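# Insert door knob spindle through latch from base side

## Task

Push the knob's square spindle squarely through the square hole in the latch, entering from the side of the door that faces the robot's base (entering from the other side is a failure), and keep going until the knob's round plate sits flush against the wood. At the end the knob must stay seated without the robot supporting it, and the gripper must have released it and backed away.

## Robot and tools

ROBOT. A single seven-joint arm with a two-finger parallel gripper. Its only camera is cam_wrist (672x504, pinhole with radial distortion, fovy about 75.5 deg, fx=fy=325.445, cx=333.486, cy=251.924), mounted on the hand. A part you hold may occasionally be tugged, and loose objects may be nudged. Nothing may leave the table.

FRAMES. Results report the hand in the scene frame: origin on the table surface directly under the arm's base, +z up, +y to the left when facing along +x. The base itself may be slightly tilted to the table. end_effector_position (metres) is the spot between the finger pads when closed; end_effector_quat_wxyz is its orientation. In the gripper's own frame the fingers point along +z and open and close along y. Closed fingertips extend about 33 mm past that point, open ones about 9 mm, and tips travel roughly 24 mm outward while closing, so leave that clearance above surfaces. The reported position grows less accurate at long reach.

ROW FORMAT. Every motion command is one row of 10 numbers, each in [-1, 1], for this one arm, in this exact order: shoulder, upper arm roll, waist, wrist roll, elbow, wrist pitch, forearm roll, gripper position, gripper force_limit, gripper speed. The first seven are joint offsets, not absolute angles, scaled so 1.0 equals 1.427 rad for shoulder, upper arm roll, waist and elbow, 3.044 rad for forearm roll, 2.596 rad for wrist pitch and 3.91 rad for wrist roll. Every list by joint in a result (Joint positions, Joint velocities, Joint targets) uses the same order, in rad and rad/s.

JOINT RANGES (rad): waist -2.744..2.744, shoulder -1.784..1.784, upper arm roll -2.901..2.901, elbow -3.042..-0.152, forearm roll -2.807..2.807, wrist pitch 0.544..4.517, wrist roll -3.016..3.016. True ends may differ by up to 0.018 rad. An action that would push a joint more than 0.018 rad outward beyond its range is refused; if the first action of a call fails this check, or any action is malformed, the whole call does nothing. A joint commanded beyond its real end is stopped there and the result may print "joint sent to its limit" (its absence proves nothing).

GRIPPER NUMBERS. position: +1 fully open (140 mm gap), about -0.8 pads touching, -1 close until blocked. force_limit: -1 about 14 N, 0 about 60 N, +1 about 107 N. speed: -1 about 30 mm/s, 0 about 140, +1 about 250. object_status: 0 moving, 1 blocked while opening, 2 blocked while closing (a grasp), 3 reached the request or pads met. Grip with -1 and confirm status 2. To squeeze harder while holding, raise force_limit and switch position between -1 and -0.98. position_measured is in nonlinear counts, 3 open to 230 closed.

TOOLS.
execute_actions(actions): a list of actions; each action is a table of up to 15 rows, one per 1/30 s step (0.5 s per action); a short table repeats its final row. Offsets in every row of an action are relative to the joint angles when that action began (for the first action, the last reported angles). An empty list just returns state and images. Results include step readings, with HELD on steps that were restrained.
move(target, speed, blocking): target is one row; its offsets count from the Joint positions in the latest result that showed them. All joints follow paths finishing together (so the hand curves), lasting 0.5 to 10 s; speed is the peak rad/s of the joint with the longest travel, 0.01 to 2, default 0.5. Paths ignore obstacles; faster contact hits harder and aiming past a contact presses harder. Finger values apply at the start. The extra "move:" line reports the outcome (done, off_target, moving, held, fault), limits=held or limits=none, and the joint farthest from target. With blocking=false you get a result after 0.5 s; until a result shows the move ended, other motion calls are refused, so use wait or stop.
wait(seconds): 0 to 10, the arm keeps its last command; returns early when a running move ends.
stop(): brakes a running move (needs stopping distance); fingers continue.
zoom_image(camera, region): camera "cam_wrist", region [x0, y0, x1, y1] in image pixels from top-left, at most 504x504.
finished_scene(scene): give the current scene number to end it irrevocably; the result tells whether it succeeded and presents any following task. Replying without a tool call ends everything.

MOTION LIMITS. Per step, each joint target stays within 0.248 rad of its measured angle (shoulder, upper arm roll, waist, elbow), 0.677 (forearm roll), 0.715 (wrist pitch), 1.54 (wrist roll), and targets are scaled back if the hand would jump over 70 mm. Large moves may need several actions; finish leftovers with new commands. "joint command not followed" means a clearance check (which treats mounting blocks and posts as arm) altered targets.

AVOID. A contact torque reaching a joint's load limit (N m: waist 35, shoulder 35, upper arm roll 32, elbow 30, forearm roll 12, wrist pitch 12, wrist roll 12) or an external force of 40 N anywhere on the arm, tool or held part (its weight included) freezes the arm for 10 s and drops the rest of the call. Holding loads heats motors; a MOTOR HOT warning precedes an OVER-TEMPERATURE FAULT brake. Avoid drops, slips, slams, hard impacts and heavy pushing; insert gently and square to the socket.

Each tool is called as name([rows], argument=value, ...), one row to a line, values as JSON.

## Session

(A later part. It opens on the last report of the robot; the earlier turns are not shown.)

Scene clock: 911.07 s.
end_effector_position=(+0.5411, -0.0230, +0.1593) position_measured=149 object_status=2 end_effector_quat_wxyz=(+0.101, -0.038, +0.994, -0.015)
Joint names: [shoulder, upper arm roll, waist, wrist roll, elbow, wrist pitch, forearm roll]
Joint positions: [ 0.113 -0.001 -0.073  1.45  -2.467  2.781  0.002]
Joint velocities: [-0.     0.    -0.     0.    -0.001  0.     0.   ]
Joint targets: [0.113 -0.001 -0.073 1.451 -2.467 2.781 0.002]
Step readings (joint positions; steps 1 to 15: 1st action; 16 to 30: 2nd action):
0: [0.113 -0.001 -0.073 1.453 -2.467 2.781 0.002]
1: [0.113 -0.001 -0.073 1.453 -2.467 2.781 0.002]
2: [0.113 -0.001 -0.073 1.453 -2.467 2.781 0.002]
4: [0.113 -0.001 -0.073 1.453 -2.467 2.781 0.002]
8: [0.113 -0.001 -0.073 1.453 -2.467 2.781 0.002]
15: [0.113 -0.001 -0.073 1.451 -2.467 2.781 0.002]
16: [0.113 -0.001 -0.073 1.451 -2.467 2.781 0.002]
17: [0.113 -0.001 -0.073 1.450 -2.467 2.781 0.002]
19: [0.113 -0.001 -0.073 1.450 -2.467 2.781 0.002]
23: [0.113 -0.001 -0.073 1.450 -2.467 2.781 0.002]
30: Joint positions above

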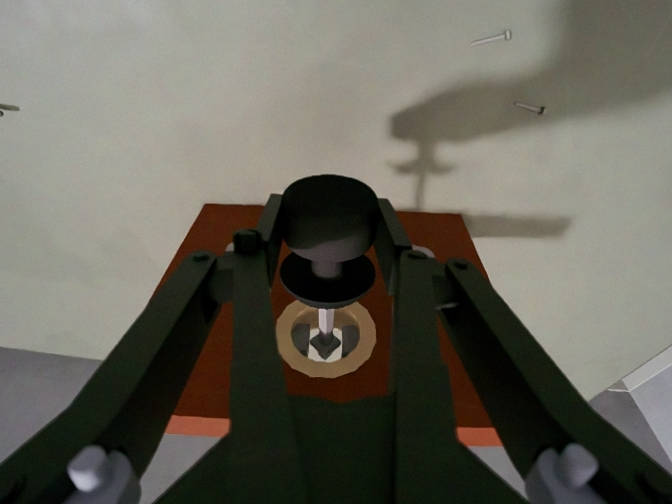

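move(target=[0.002,0,0,0,0.0285,-0.0285,0,-1,0.2,-0.3], speed=0.06)

move(target=[0.002,0,0,0,0.0285,-0.0285,0,-1,0.2,-0.3], speed=0.06)

Scene clock: 917.37 s.
end_effector_position=(+0.5410, -0.0228, +0.1638) position_measured=149 object_status=2 end_effector_quat_wxyz=(+0.083, -0.039, +0.996, -0.013)
Joint names: [shoulder, upper arm roll, waist, wrist roll, elbow, wrist pitch, forearm roll]
Joint positions: [ 0.116 -0.001 -0.073  1.449 -2.428  2.709  0.002]
Joint velocities: [-0.     0.     0.     0.     0.002 -0.003 -0.001]
Joint targets: [0.116 -0.001 -0.073 1.450 -2.426 2.707 0.002]
move: done; limits=none; farthest joint: the elbow, 0.002 radians from its target (0.040 radians at the start)

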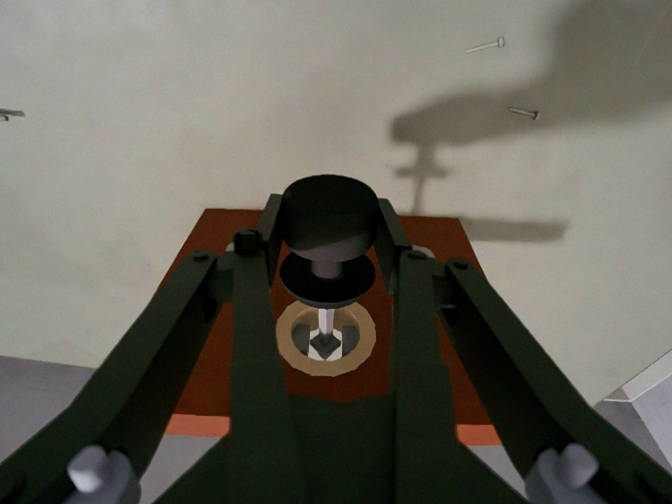

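Scene clock: 919.03 s.
end_effector_position=(+0.5399, -0.0226, +0.1685) position_measured=149 object_status=2 end_effector_quat_wxyz=(+0.065, -0.039, +0.997, -0.012)
Joint names: [shoulder, upper arm roll, waist, wrist roll, elbow, wrist pitch, forearm roll]
Joint positions: [ 0.119 -0.001 -0.073  1.449 -2.39   2.637  0.002]
Joint velocities: [-0.001  0.001 -0.     0.001  0.    -0.003 -0.   ]
Joint targets: [0.119 -0.001 -0.073 1.449 -2.388 2.635 0.002]
move: done; limits=none; farthest joint: the elbow, 0.003 radians from its target (0.041 radians at the start)

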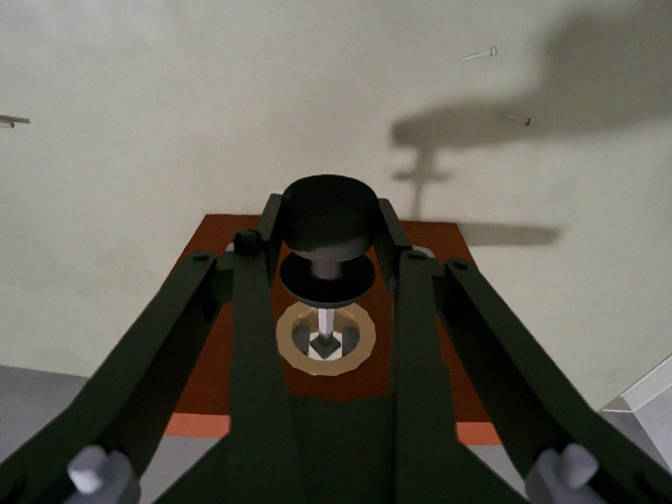

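move(target=[0.002,0,0,0,0.0285,-0.0285,0,-1,0.2,-0.3], speed=0.06)

Scene clock: 922.83 s.
end_effector_position=(+0.5378, -0.0224, +0.1735) position_measured=149 object_status=2 end_effector_quat_wxyz=(+0.045, -0.039, +0.998, -0.010)
Joint names: [shoulder, upper arm roll, waist, wrist roll, elbow, wrist pitch, forearm roll]
Joint positions: [ 0.122 -0.001 -0.073  1.449 -2.353  2.564  0.002]
Joint velocities: [-0.001  0.     0.     0.     0.002 -0.004  0.003]
Joint targets: [0.122 -0.001 -0.073 1.449 -2.350 2.563 0.002]
move: done; limits=none; farthest joint: the elbow, 0.003 radians from its target (0.041 radians at the start)

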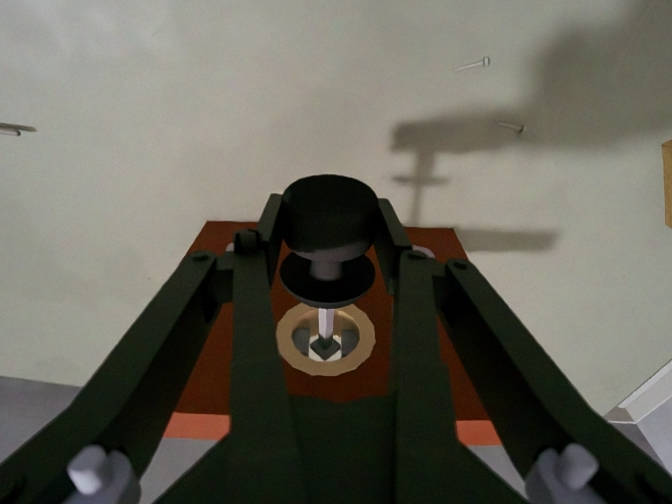

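move(target=[-0.0045,0,0,0,-0.036,0.038,0,-1,0.2,-0.3], speed=0.08)

Scene clock: 934.27 s.
end_effector_position=(+0.5391, -0.0226, +0.1663) position_measured=149 object_status=2 end_effector_quat_wxyz=(+0.069, -0.039, +0.997, -0.012)
Joint names: [shoulder, upper arm roll, waist, wrist roll, elbow, wrist pitch, forearm roll]
Joint positions: [ 0.118 -0.001 -0.073  1.449 -2.404  2.658  0.002]
Joint velocities: [ 0.001  0.001  0.     0.    -0.001  0.005  0.   ]
Joint targets: [0.116 -0.001 -0.073 1.449 -2.404 2.662 0.002]
move: done; limits=none; farthest joint: the wrist pitch, 0.005 radians from its target (0.100 radians at the start)

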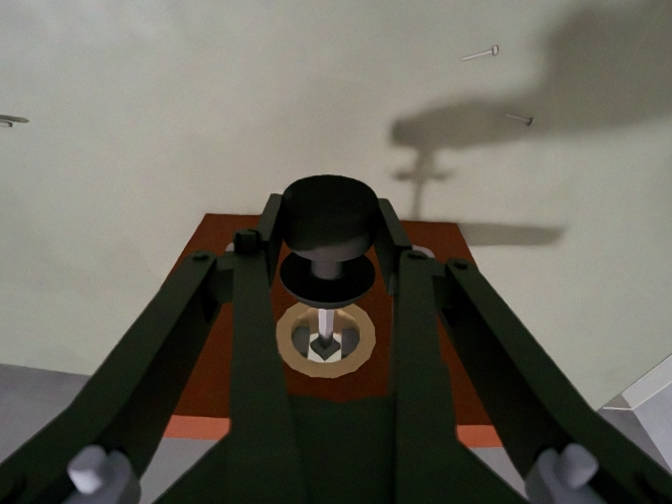

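move(target=[0.071,0,0.0074,0.0033,0.1066,-0.0173,0,-1,0.2,-0.3], speed=0.07)

zoom_image(camera="cam_wrist", region=[260, 250, 400, 370])

Scene clock: 942.83 s.
end_effector_position=(+0.5828, -0.0190, +0.1679) position_measured=149 object_status=2 end_effector_quat_wxyz=(+0.071, -0.040, +0.997, -0.012)
Joint names: [shoulder, upper arm roll, waist, wrist roll, elbow, wrist pitch, forearm roll]
Joint positions: [ 0.218 -0.001 -0.064  1.456 -2.255  2.613  0.002]
Joint velocities: [ 0.001  0.     0.     0.002  0.002 -0.003 -0.001]
Joint targets: [0.219 -0.001 -0.062 1.462 -2.252 2.613 0.002]
move: done; limits=none; farthest joint: the wrist roll, 0.006 radians from its target (0.013 radians at the start)

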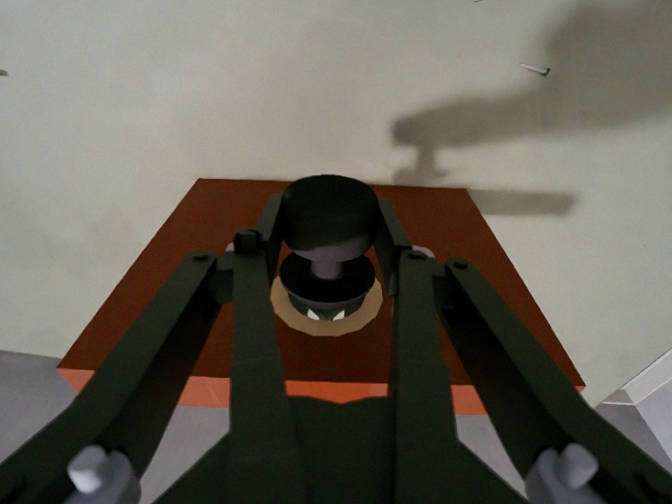

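Region (260, 250, 400, 370) of cam_wrist's 672x504 image, scaled by 3.600, with more detail than that image has; it fills the top 432 rows of this view, and the rest is white.

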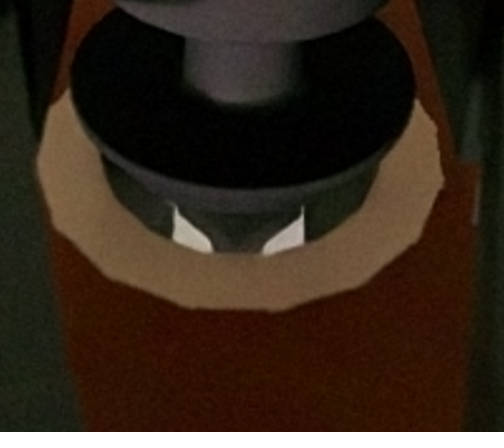

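move(target=[0.015,0,0.0025,0.0018,0.0223,-0.003,0,-1,0.2,-0.3], speed=0.03)

zoom_image(camera="cam_wrist", region=[260, 250, 400, 370])

Scene clock: 947.60 s.
end_effector_position=(+0.5880, -0.0185, +0.1679) position_measured=149 object_status=2 end_effector_quat_wxyz=(+0.068, -0.040, +0.997, -0.011)
Joint names: [shoulder, upper arm roll, waist, wrist roll, elbow, wrist pitch, forearm roll]
Joint positions: [ 0.234 -0.001 -0.062  1.457 -2.228  2.595  0.002]
Joint velocities: [ 0.001 -0.    -0.    -0.     0.001 -0.001 -0.   ]
Joint targets: [0.239 -0.001 -0.060 1.463 -2.223 2.605 0.002]
move: done; limits=none; farthest joint: the wrist pitch, 0.010 radians from its target (0.007 radians at the start)

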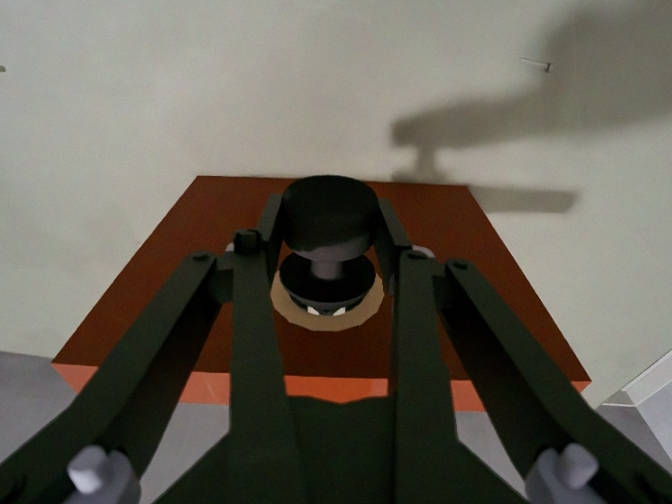

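Region (260, 250, 400, 370) of cam_wrist's 672x504 image, scaled by 3.600, with more detail than that image has; it fills the top 432 rows of this view, and the rest is white.

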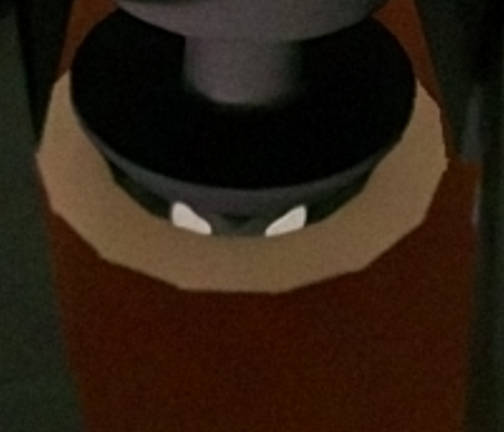

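move(target=[0.008,0,0.001,0.001,0.0336,-0.0305,0,-1,0.2,-0.3], speed=0.05)

zoom_image(camera="cam_wrist", region=[260, 250, 400, 370])

Scene clock: 957.13 s.
end_effector_position=(+0.5868, -0.0182, +0.1719) position_measured=149 object_status=2 end_effector_quat_wxyz=(+0.047, -0.039, +0.998, -0.010)
Joint names: [shoulder, upper arm roll, waist, wrist roll, elbow, wrist pitch, forearm roll]
Joint positions: [ 0.245 -0.001 -0.062  1.458 -2.182  2.518  0.002]
Joint velocities: [-0.    -0.001 -0.     0.     0.001 -0.004  0.002]
Joint targets: [0.245 -0.001 -0.061 1.461 -2.180 2.516 0.002]
move: done; limits=none; farthest joint: the wrist roll, 0.003 radians from its target (0.003 radians at the start)

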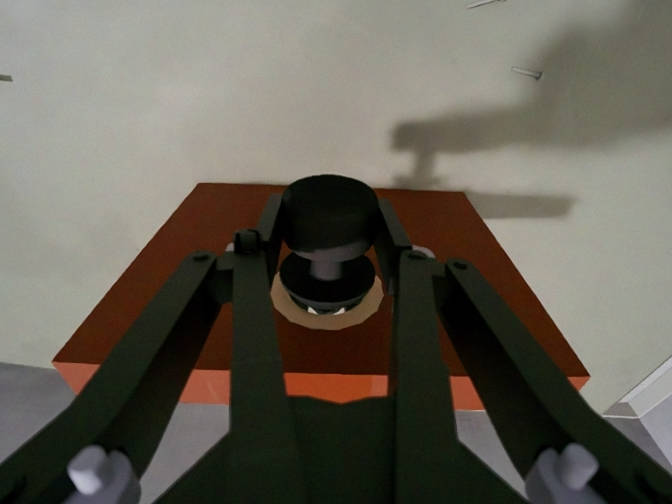

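Region (260, 250, 400, 370) of cam_wrist's 672x504 image, scaled by 3.600, with more detail than that image has; it fills the top 432 rows of this view, and the rest is white.

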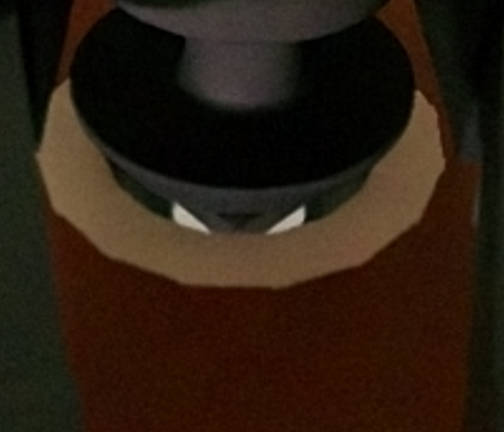

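move(target=[0.0095,0,0.002,0.0014,0.015,-0.002,0,-1,0.2,-0.3], speed=0.03)

zoom_image(camera="cam_wrist", region=[260, 250, 400, 370])

Scene clock: 960.47 s.
end_effector_position=(+0.5918, -0.0178, +0.1717) position_measured=149 object_status=2 end_effector_quat_wxyz=(+0.047, -0.040, +0.998, -0.010)
Joint names: [shoulder, upper arm roll, waist, wrist roll, elbow, wrist pitch, forearm roll]
Joint positions: [ 0.257 -0.001 -0.061  1.459 -2.164  2.513  0.002]
Joint velocities: [ 0.001 -0.001  0.001  0.002  0.    -0.002  0.   ]
Joint targets: [0.258 -0.001 -0.059 1.463 -2.161 2.513 0.002]
move: done; limits=none; farthest joint: the wrist roll, 0.005 radians from its target (0.005 radians at the start)

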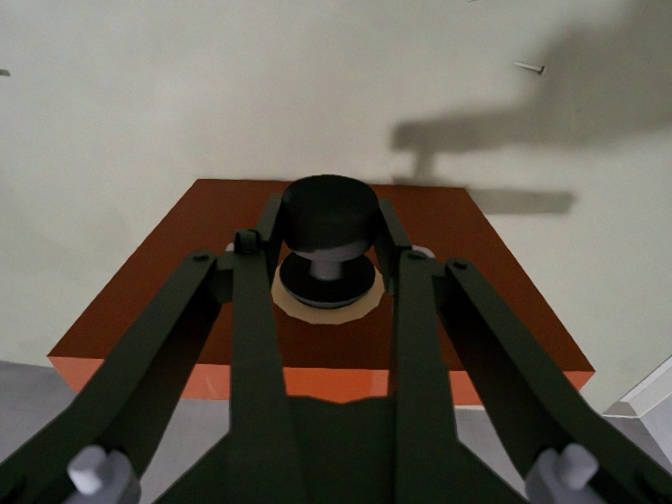

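Region (260, 250, 400, 370) of cam_wrist's 672x504 image, scaled by 3.600, with more detail than that image has; it fills the top 432 rows of this view, and the rest is white.

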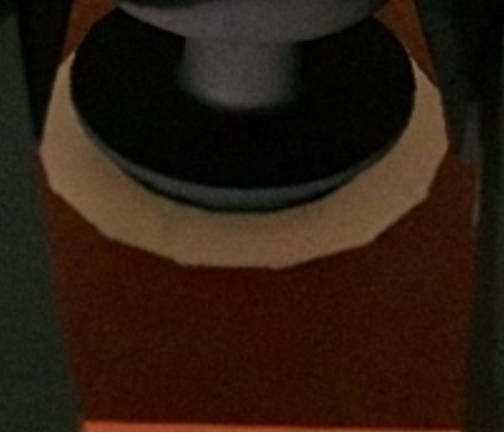

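Free now. Continue.

move(target=[0.0115,0,0.0022,0.0016,0.0175,-0.0024,0,-1,0.2,-0.3], speed=0.03)

zoom_image(camera="cam_wrist", region=[260, 250, 400, 370])

Scene clock: 963.60 s.
end_effector_position=(+0.5980, -0.0172, +0.1716) position_measured=149 object_status=2 end_effector_quat_wxyz=(+0.047, -0.039, +0.998, -0.010)
Joint names: [shoulder, upper arm roll, waist, wrist roll, elbow, wrist pitch, forearm roll]
Joint positions: [ 0.272 -0.001 -0.06   1.461 -2.141  2.506  0.002]
Joint velocities: [ 0.     0.     0.001  0.002  0.001 -0.002  0.001]
Joint targets: [0.274 -0.001 -0.058 1.465 -2.139 2.506 0.002]
move: done; limits=none; farthest joint: the wrist roll, 0.005 radians from its target (0.006 radians at the start)

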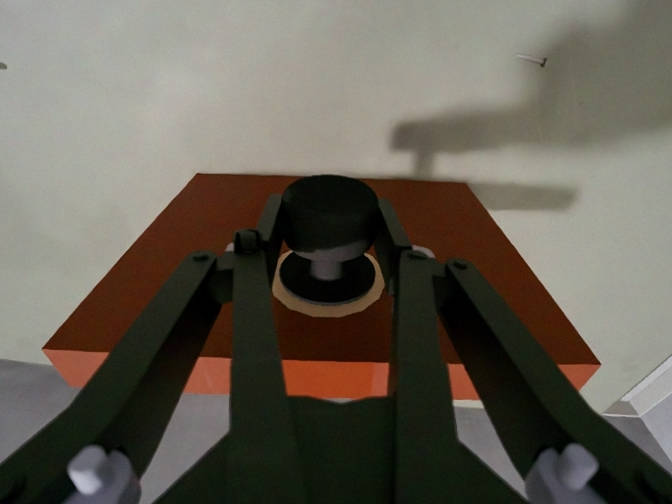

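Region (260, 250, 400, 370) of cam_wrist's 672x504 image, scaled by 3.600, with more detail than that image has; it fills the top 432 rows of this view, and the rest is white.

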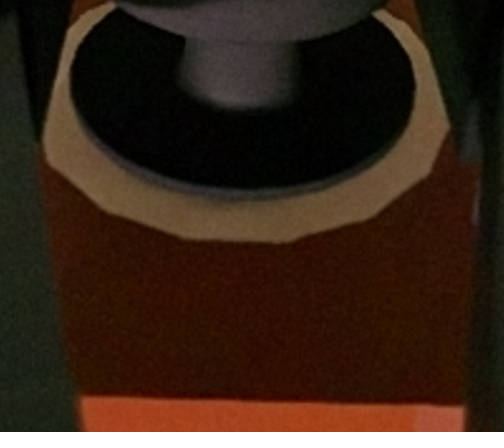

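move(target=[0.009,0,0.002,0.0014,0.016,0.001,0,-1,0.2,-0.3], speed=0.03)

zoom_image(camera="cam_wrist", region=[260, 250, 400, 370])

Scene clock: 967.33 s.
end_effector_position=(+0.5993, -0.0171, +0.1717) position_measured=149 object_status=2 end_effector_quat_wxyz=(+0.043, -0.039, +0.998, -0.009)
Joint names: [shoulder, upper arm roll, waist, wrist roll, elbow, wrist pitch, forearm roll]
Joint positions: [ 0.28  -0.001 -0.06   1.461 -2.126  2.49   0.002]
Joint velocities: [ 0.     0.001 -0.    -0.001  0.002 -0.003 -0.002]
Joint targets: [0.285 -0.001 -0.057 1.466 -2.119 2.509 0.002]
move: off_target; limits=none; farthest joint: the wrist pitch, 0.018 radians from its target (0.003 radians at the start)

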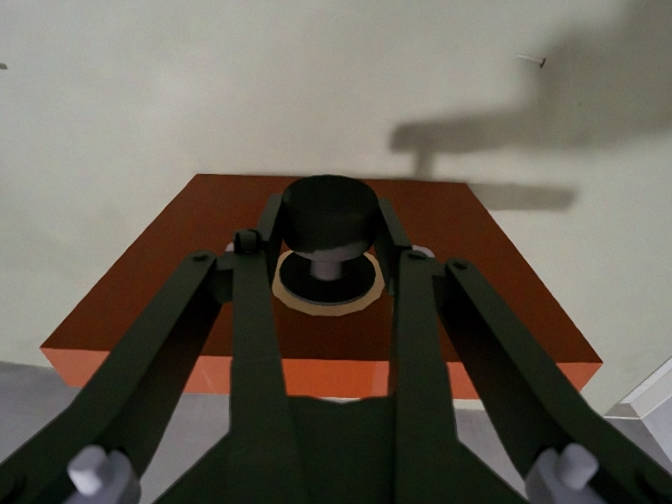

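Region (260, 250, 400, 370) of cam_wrist's 672x504 image, scaled by 3.600, with more detail than that image has; it fills the top 432 rows of this view, and the rest is white.

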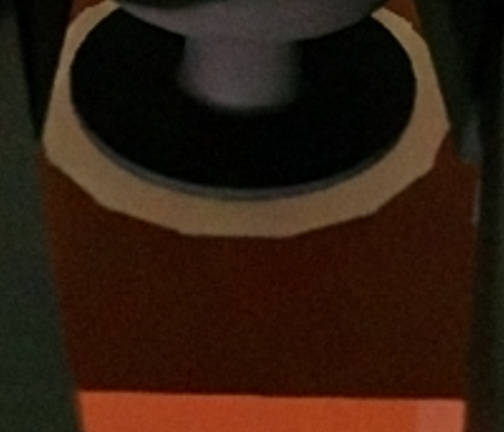

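execute_actions([
  [[0,0,0,0,0,0,0,-1,0.2,-0.3]],
  [[0,0,0,0,0,0,0,0.3,0.2,-0.5]],
  [[0,0,0,0,0,0,0,0.3,0.2,-0.5]],
])

move(target=[-0.143,0,0,0,0.03,-0.12,0,0.3,0.2,-0.3], speed=0.3)

Scene clock: 971.83 s.
end_effector_position=(+0.5993, -0.0171, +0.1719) position_measured=91 object_status=3 end_effector_quat_wxyz=(+0.043, -0.039, +0.998, -0.009)
Joint names: [shoulder, upper arm roll, waist, wrist roll, elbow, wrist pitch, forearm roll]
Joint positions: [ 0.28  -0.001 -0.06   1.461 -2.126  2.489  0.002]
Joint velocities: [-0.001 -0.     0.001  0.001  0.001 -0.     0.   ]
Joint targets: [0.280 -0.001 -0.060 1.461 -2.126 2.489 0.002]
Step readings (joint positions; steps 1 to 15: 1st action; 16 to 30: 2nd action; 31 to 45: 3rd action):
0: [0.280 -0.001 -0.060 1.461 -2.126 2.490 0.002]
1: [0.280 -0.001 -0.060 1.461 -2.126 2.490 0.002]
2: [0.280 -0.001 -0.060 1.461 -2.126 2.490 0.002]
4: [0.280 -0.001 -0.060 1.461 -2.126 2.490 0.002]
8: [0.280 -0.001 -0.060 1.461 -2.126 2.490 0.002]
15: [0.280 -0.001 -0.060 1.461 -2.126 2.490 0.002]
16: [0.280 -0.001 -0.060 1.461 -2.126 2.490 0.002]
17: [0.280 -0.001 -0.060 1.461 -2.126 2.490 0.002]
19: [0.280 -0.001 -0.060 1.461 -2.126 2.490 0.002]
23: [0.280 -0.001 -0.060 1.461 -2.126 2.489 0.002]
30: [0.280 -0.001 -0.060 1.461 -2.126 2.489 0.002]
31: [0.280 -0.001 -0.060 1.461 -2.126 2.489 0.002]
32: [0.280 -0.001 -0.060 1.461 -2.126 2.489 0.002]
34: [0.280 -0.001 -0.060 1.461 -2.126 2.489 0.002]
38: [0.280 -0.001 -0.060 1.461 -2.126 2.489 0.002]
45: Joint positions above

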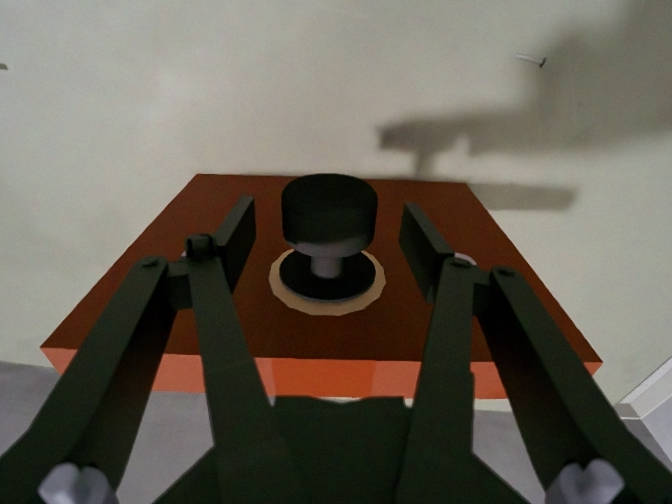

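Scene clock: 973.60 s.
end_effector_position=(+0.5654, -0.0144, +0.2777) position_measured=91 object_status=3 end_effector_quat_wxyz=(+0.012, -0.039, +0.999, -0.007)
Joint names: [shoulder, upper arm roll, waist, wrist roll, elbow, wrist pitch, forearm roll]
Joint positions: [ 0.076 -0.001 -0.06   1.461 -2.083  2.181  0.002]
Joint velocities: [-0.    -0.    -0.001  0.     0.    -0.004  0.   ]
Joint targets: [0.076 -0.001 -0.060 1.461 -2.083 2.178 0.002]
move: done; limits=none; farthest joint: the wrist pitch, 0.003 radians from its target (0.312 radians at the start)

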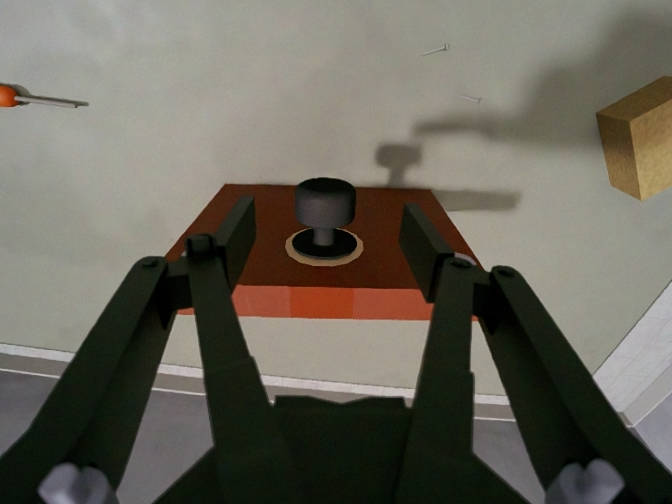

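zoom_image(camera="cam_wrist", region=[275, 170, 375, 280])

Region (275, 170, 375, 280) of cam_wrist's 672x504 image, scaled by 4.582, with more detail than that image has; it fills the left 458 columns of this view, and the rest is white.

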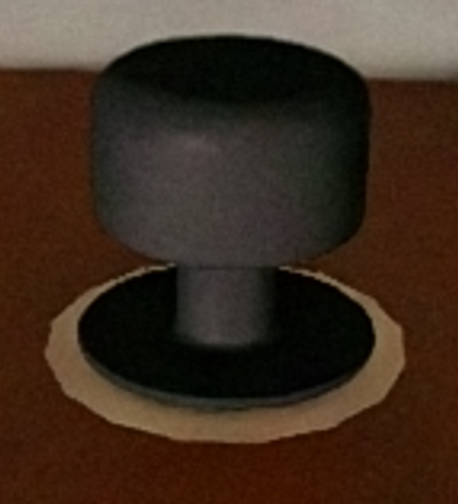

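move(target=[-0.02,0,0.01,-0.778,0.07,-0.058,0,0.3,0.2,-0.3], speed=1.5)

zoom_image(camera="cam_wrist", region=[270, 40, 400, 160])

Scene clock: 987.57 s.
end_effector_position=(+0.5649, -0.0068, +0.3252) position_measured=91 object_status=3 end_effector_quat_wxyz=(+0.006, +1.000, -0.007, +0.000)
Joint names: [shoulder, upper arm roll, waist, wrist roll, elbow, wrist pitch, forearm roll]
Joint positions: [ 0.049 -0.001 -0.048 -1.575 -1.985  2.032  0.002]
Joint velocities: [ 0.003  0.     0.001 -0.005 -0.    -0.     0.   ]
Joint targets: [0.048 -0.001 -0.045 -1.581 -1.983 2.030 0.002]
move: done; limits=none; farthest joint: the wrist roll, 0.006 radians from its target (3.043 radians at the start)

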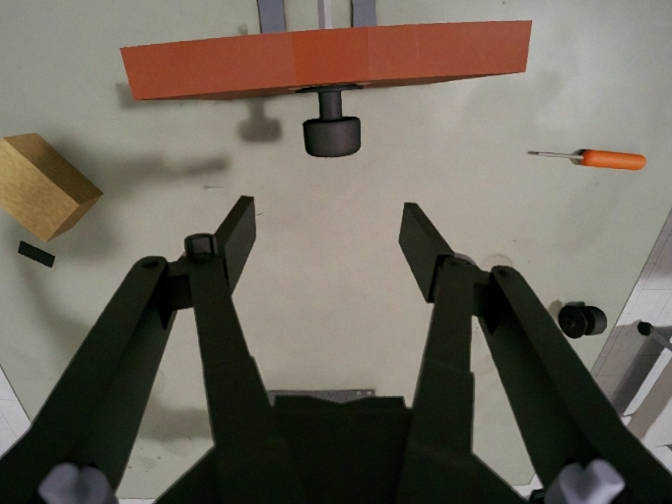

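Region (270, 40, 400, 160) of cam_wrist's 672x504 image, scaled by 3.877, with more detail than that image has; it fills the top 465 rows of this view, and the rest is white.

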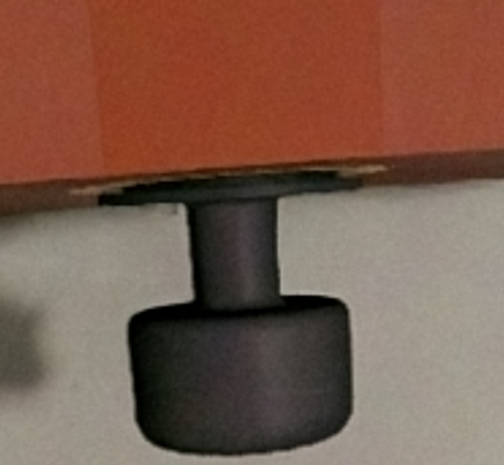

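move(target=[0.0965,0,-0.014,-0.03,-0.1385,0.130,0,-1,-0.5,0.3], speed=0.35)

Scene clock: 994.73 s.
end_effector_position=(+0.5539, -0.0185, +0.1894) position_measured=232 object_status=3 end_effector_quat_wxyz=(+0.006, +0.999, +0.040, +0.000)
Joint names: [shoulder, upper arm roll, waist, wrist roll, elbow, wrist pitch, forearm roll]
Joint positions: [ 0.187 -0.001 -0.065 -1.687 -2.181  2.367  0.002]
Joint velocities: [-0.001  0.    -0.    -0.004  0.     0.002 -0.   ]
Joint targets: [0.187 -0.001 -0.068 -1.693 -2.182 2.369 0.002]
move: done; limits=none; farthest joint: the wrist roll, 0.005 radians from its target (0.115 radians at the start)

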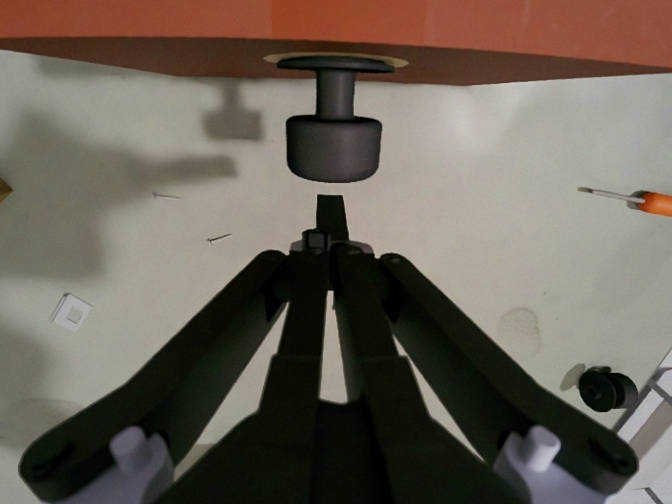

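move(target=[0.023,0,0.003,0,0.036,-0.0045,0,-1,-0.5,0.3], speed=0.04)

Scene clock: 998.90 s.
end_effector_position=(+0.5661, -0.0183, +0.1905) position_measured=232 object_status=3 end_effector_quat_wxyz=(+0.006, +0.999, +0.041, -0.000)
Joint names: [shoulder, upper arm roll, waist, wrist roll, elbow, wrist pitch, forearm roll]
Joint positions: [ 0.218 -0.001 -0.064 -1.689 -2.134  2.349  0.002]
Joint velocities: [-0.    -0.     0.002 -0.     0.002 -0.002 -0.001]
Joint targets: [0.220 -0.001 -0.061 -1.687 -2.130 2.355 0.002]
move: done; limits=none; farthest joint: the wrist pitch, 0.006 radians from its target (0.012 radians at the start)

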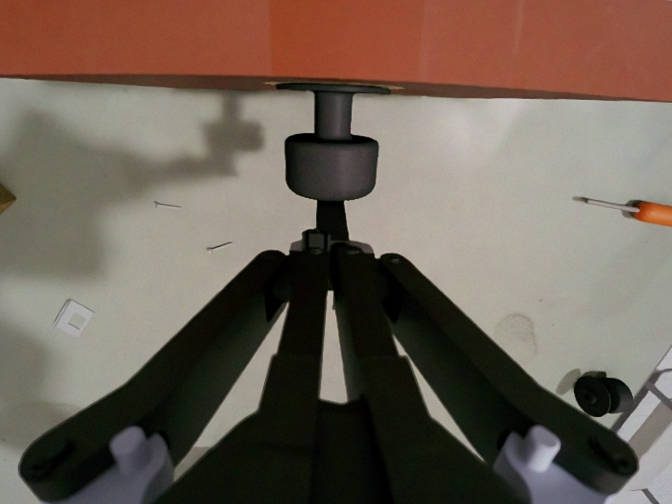

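Contact. Push 4 mm more with compensation.

move(target=[0.005,0,0.002,0,0.019,0.008,0,-1,-0.5,0.3], speed=0.02)

zoom_image(camera="cam_wrist", region=[255, 60, 415, 210])

Scene clock: 1002.43 s.
end_effector_position=(+0.5667, -0.0184, +0.1908) position_measured=232 object_status=3 end_effector_quat_wxyz=(+0.006, +0.999, +0.041, -0.004)
Joint names: [shoulder, upper arm roll, waist, wrist roll, elbow, wrist pitch, forearm roll]
Joint positions: [ 0.224 -0.001 -0.064 -1.689 -2.121  2.334  0.002]
Joint velocities: [ 0.001  0.     0.001 -0.     0.001 -0.002 -0.001]
Joint targets: [0.225 -0.001 -0.061 -1.689 -2.107 2.370 0.002]
move: off_target; limits=none; farthest joint: the wrist pitch, 0.035 radians from its target (0.021 radians at the start)

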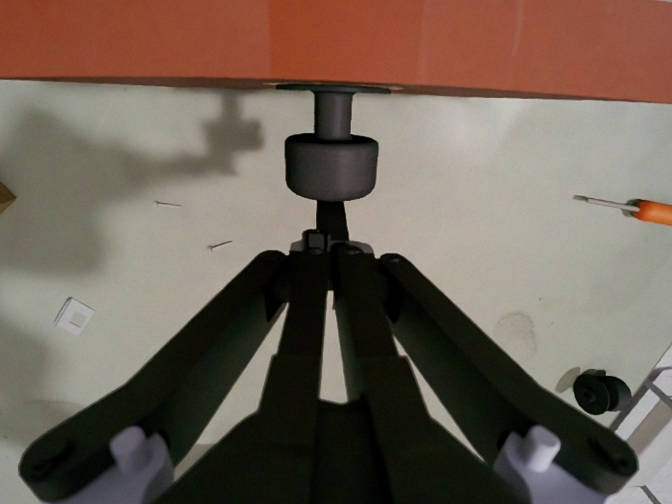

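Region (255, 60, 415, 210) of cam_wrist's 672x504 image, scaled by 3.150, with more detail than that image has; it fills the top 472 rows of this view, and the rest is white.

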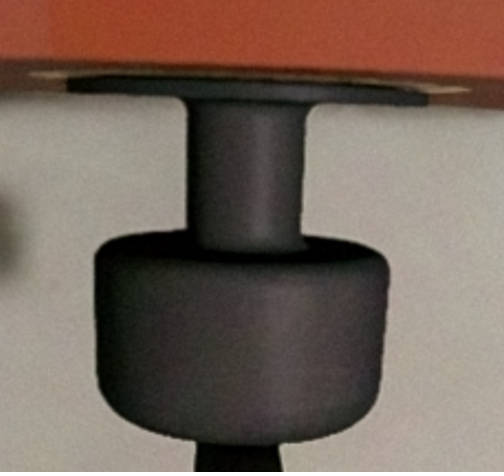

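move(target=[-0.033,0,0,0,-0.05,0.012,0,-1,-0.5,0.3], speed=0.12)

zoom_image(camera="cam_wrist", region=[255, 30, 415, 180])

Scene clock: 1005.40 s.
end_effector_position=(+0.5496, -0.0178, +0.1896) position_measured=232 object_status=3 end_effector_quat_wxyz=(+0.006, +0.999, +0.041, -0.002)
Joint names: [shoulder, upper arm roll, waist, wrist roll, elbow, wrist pitch, forearm roll]
Joint positions: [ 0.179 -0.001 -0.064 -1.689 -2.191  2.363  0.002]
Joint velocities: [ 0.    -0.001  0.001 -0.001 -0.     0.005  0.001]
Joint targets: [0.177 -0.001 -0.064 -1.689 -2.192 2.366 0.002]
move: done; limits=none; farthest joint: the shoulder, 0.002 radians from its target (0.048 radians at the start)

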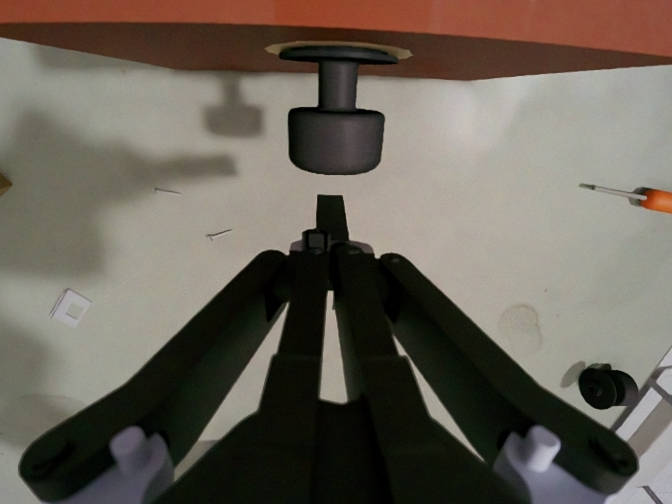

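Region (255, 30, 415, 180) of cam_wrist's 672x504 image, scaled by 3.150, with more detail than that image has; it fills the top 472 rows of this view, and the rest is white.

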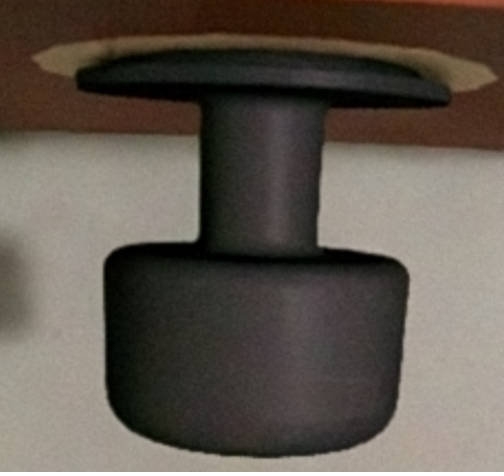

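move(target=[-0.3,0,0,0,-0.1,-0.12,0,0.8,-0.5,0.3], speed=0.7)

finished_scene(scene=1)

Scene clock: 1011.93 s.
end_effector_position=(+0.4549, -0.0125, +0.3187) position_measured=28 object_status=3 end_effector_quat_wxyz=(+0.005, +0.999, +0.041, -0.014)
Joint names: [shoulder, upper arm roll, waist, wrist roll, elbow, wrist pitch, forearm roll]
Joint positions: [-0.248 -0.001 -0.064 -1.689 -2.332  2.054  0.002]
Joint velocities: [-0.001  0.001  0.002  0.001  0.    -0.003 -0.   ]
Joint targets: [-0.249 -0.001 -0.064 -1.689 -2.334 2.052 0.002]
move: done; limits=none; farthest joint: the wrist pitch, 0.003 radians from its target (0.312 radians at the start)

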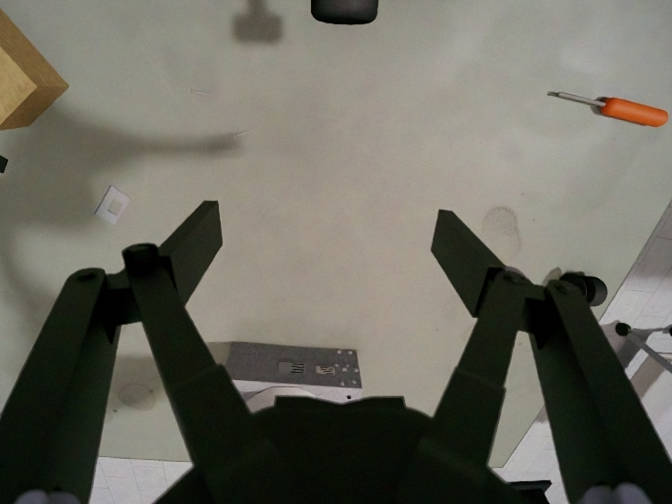

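The scene is finished: the task was done.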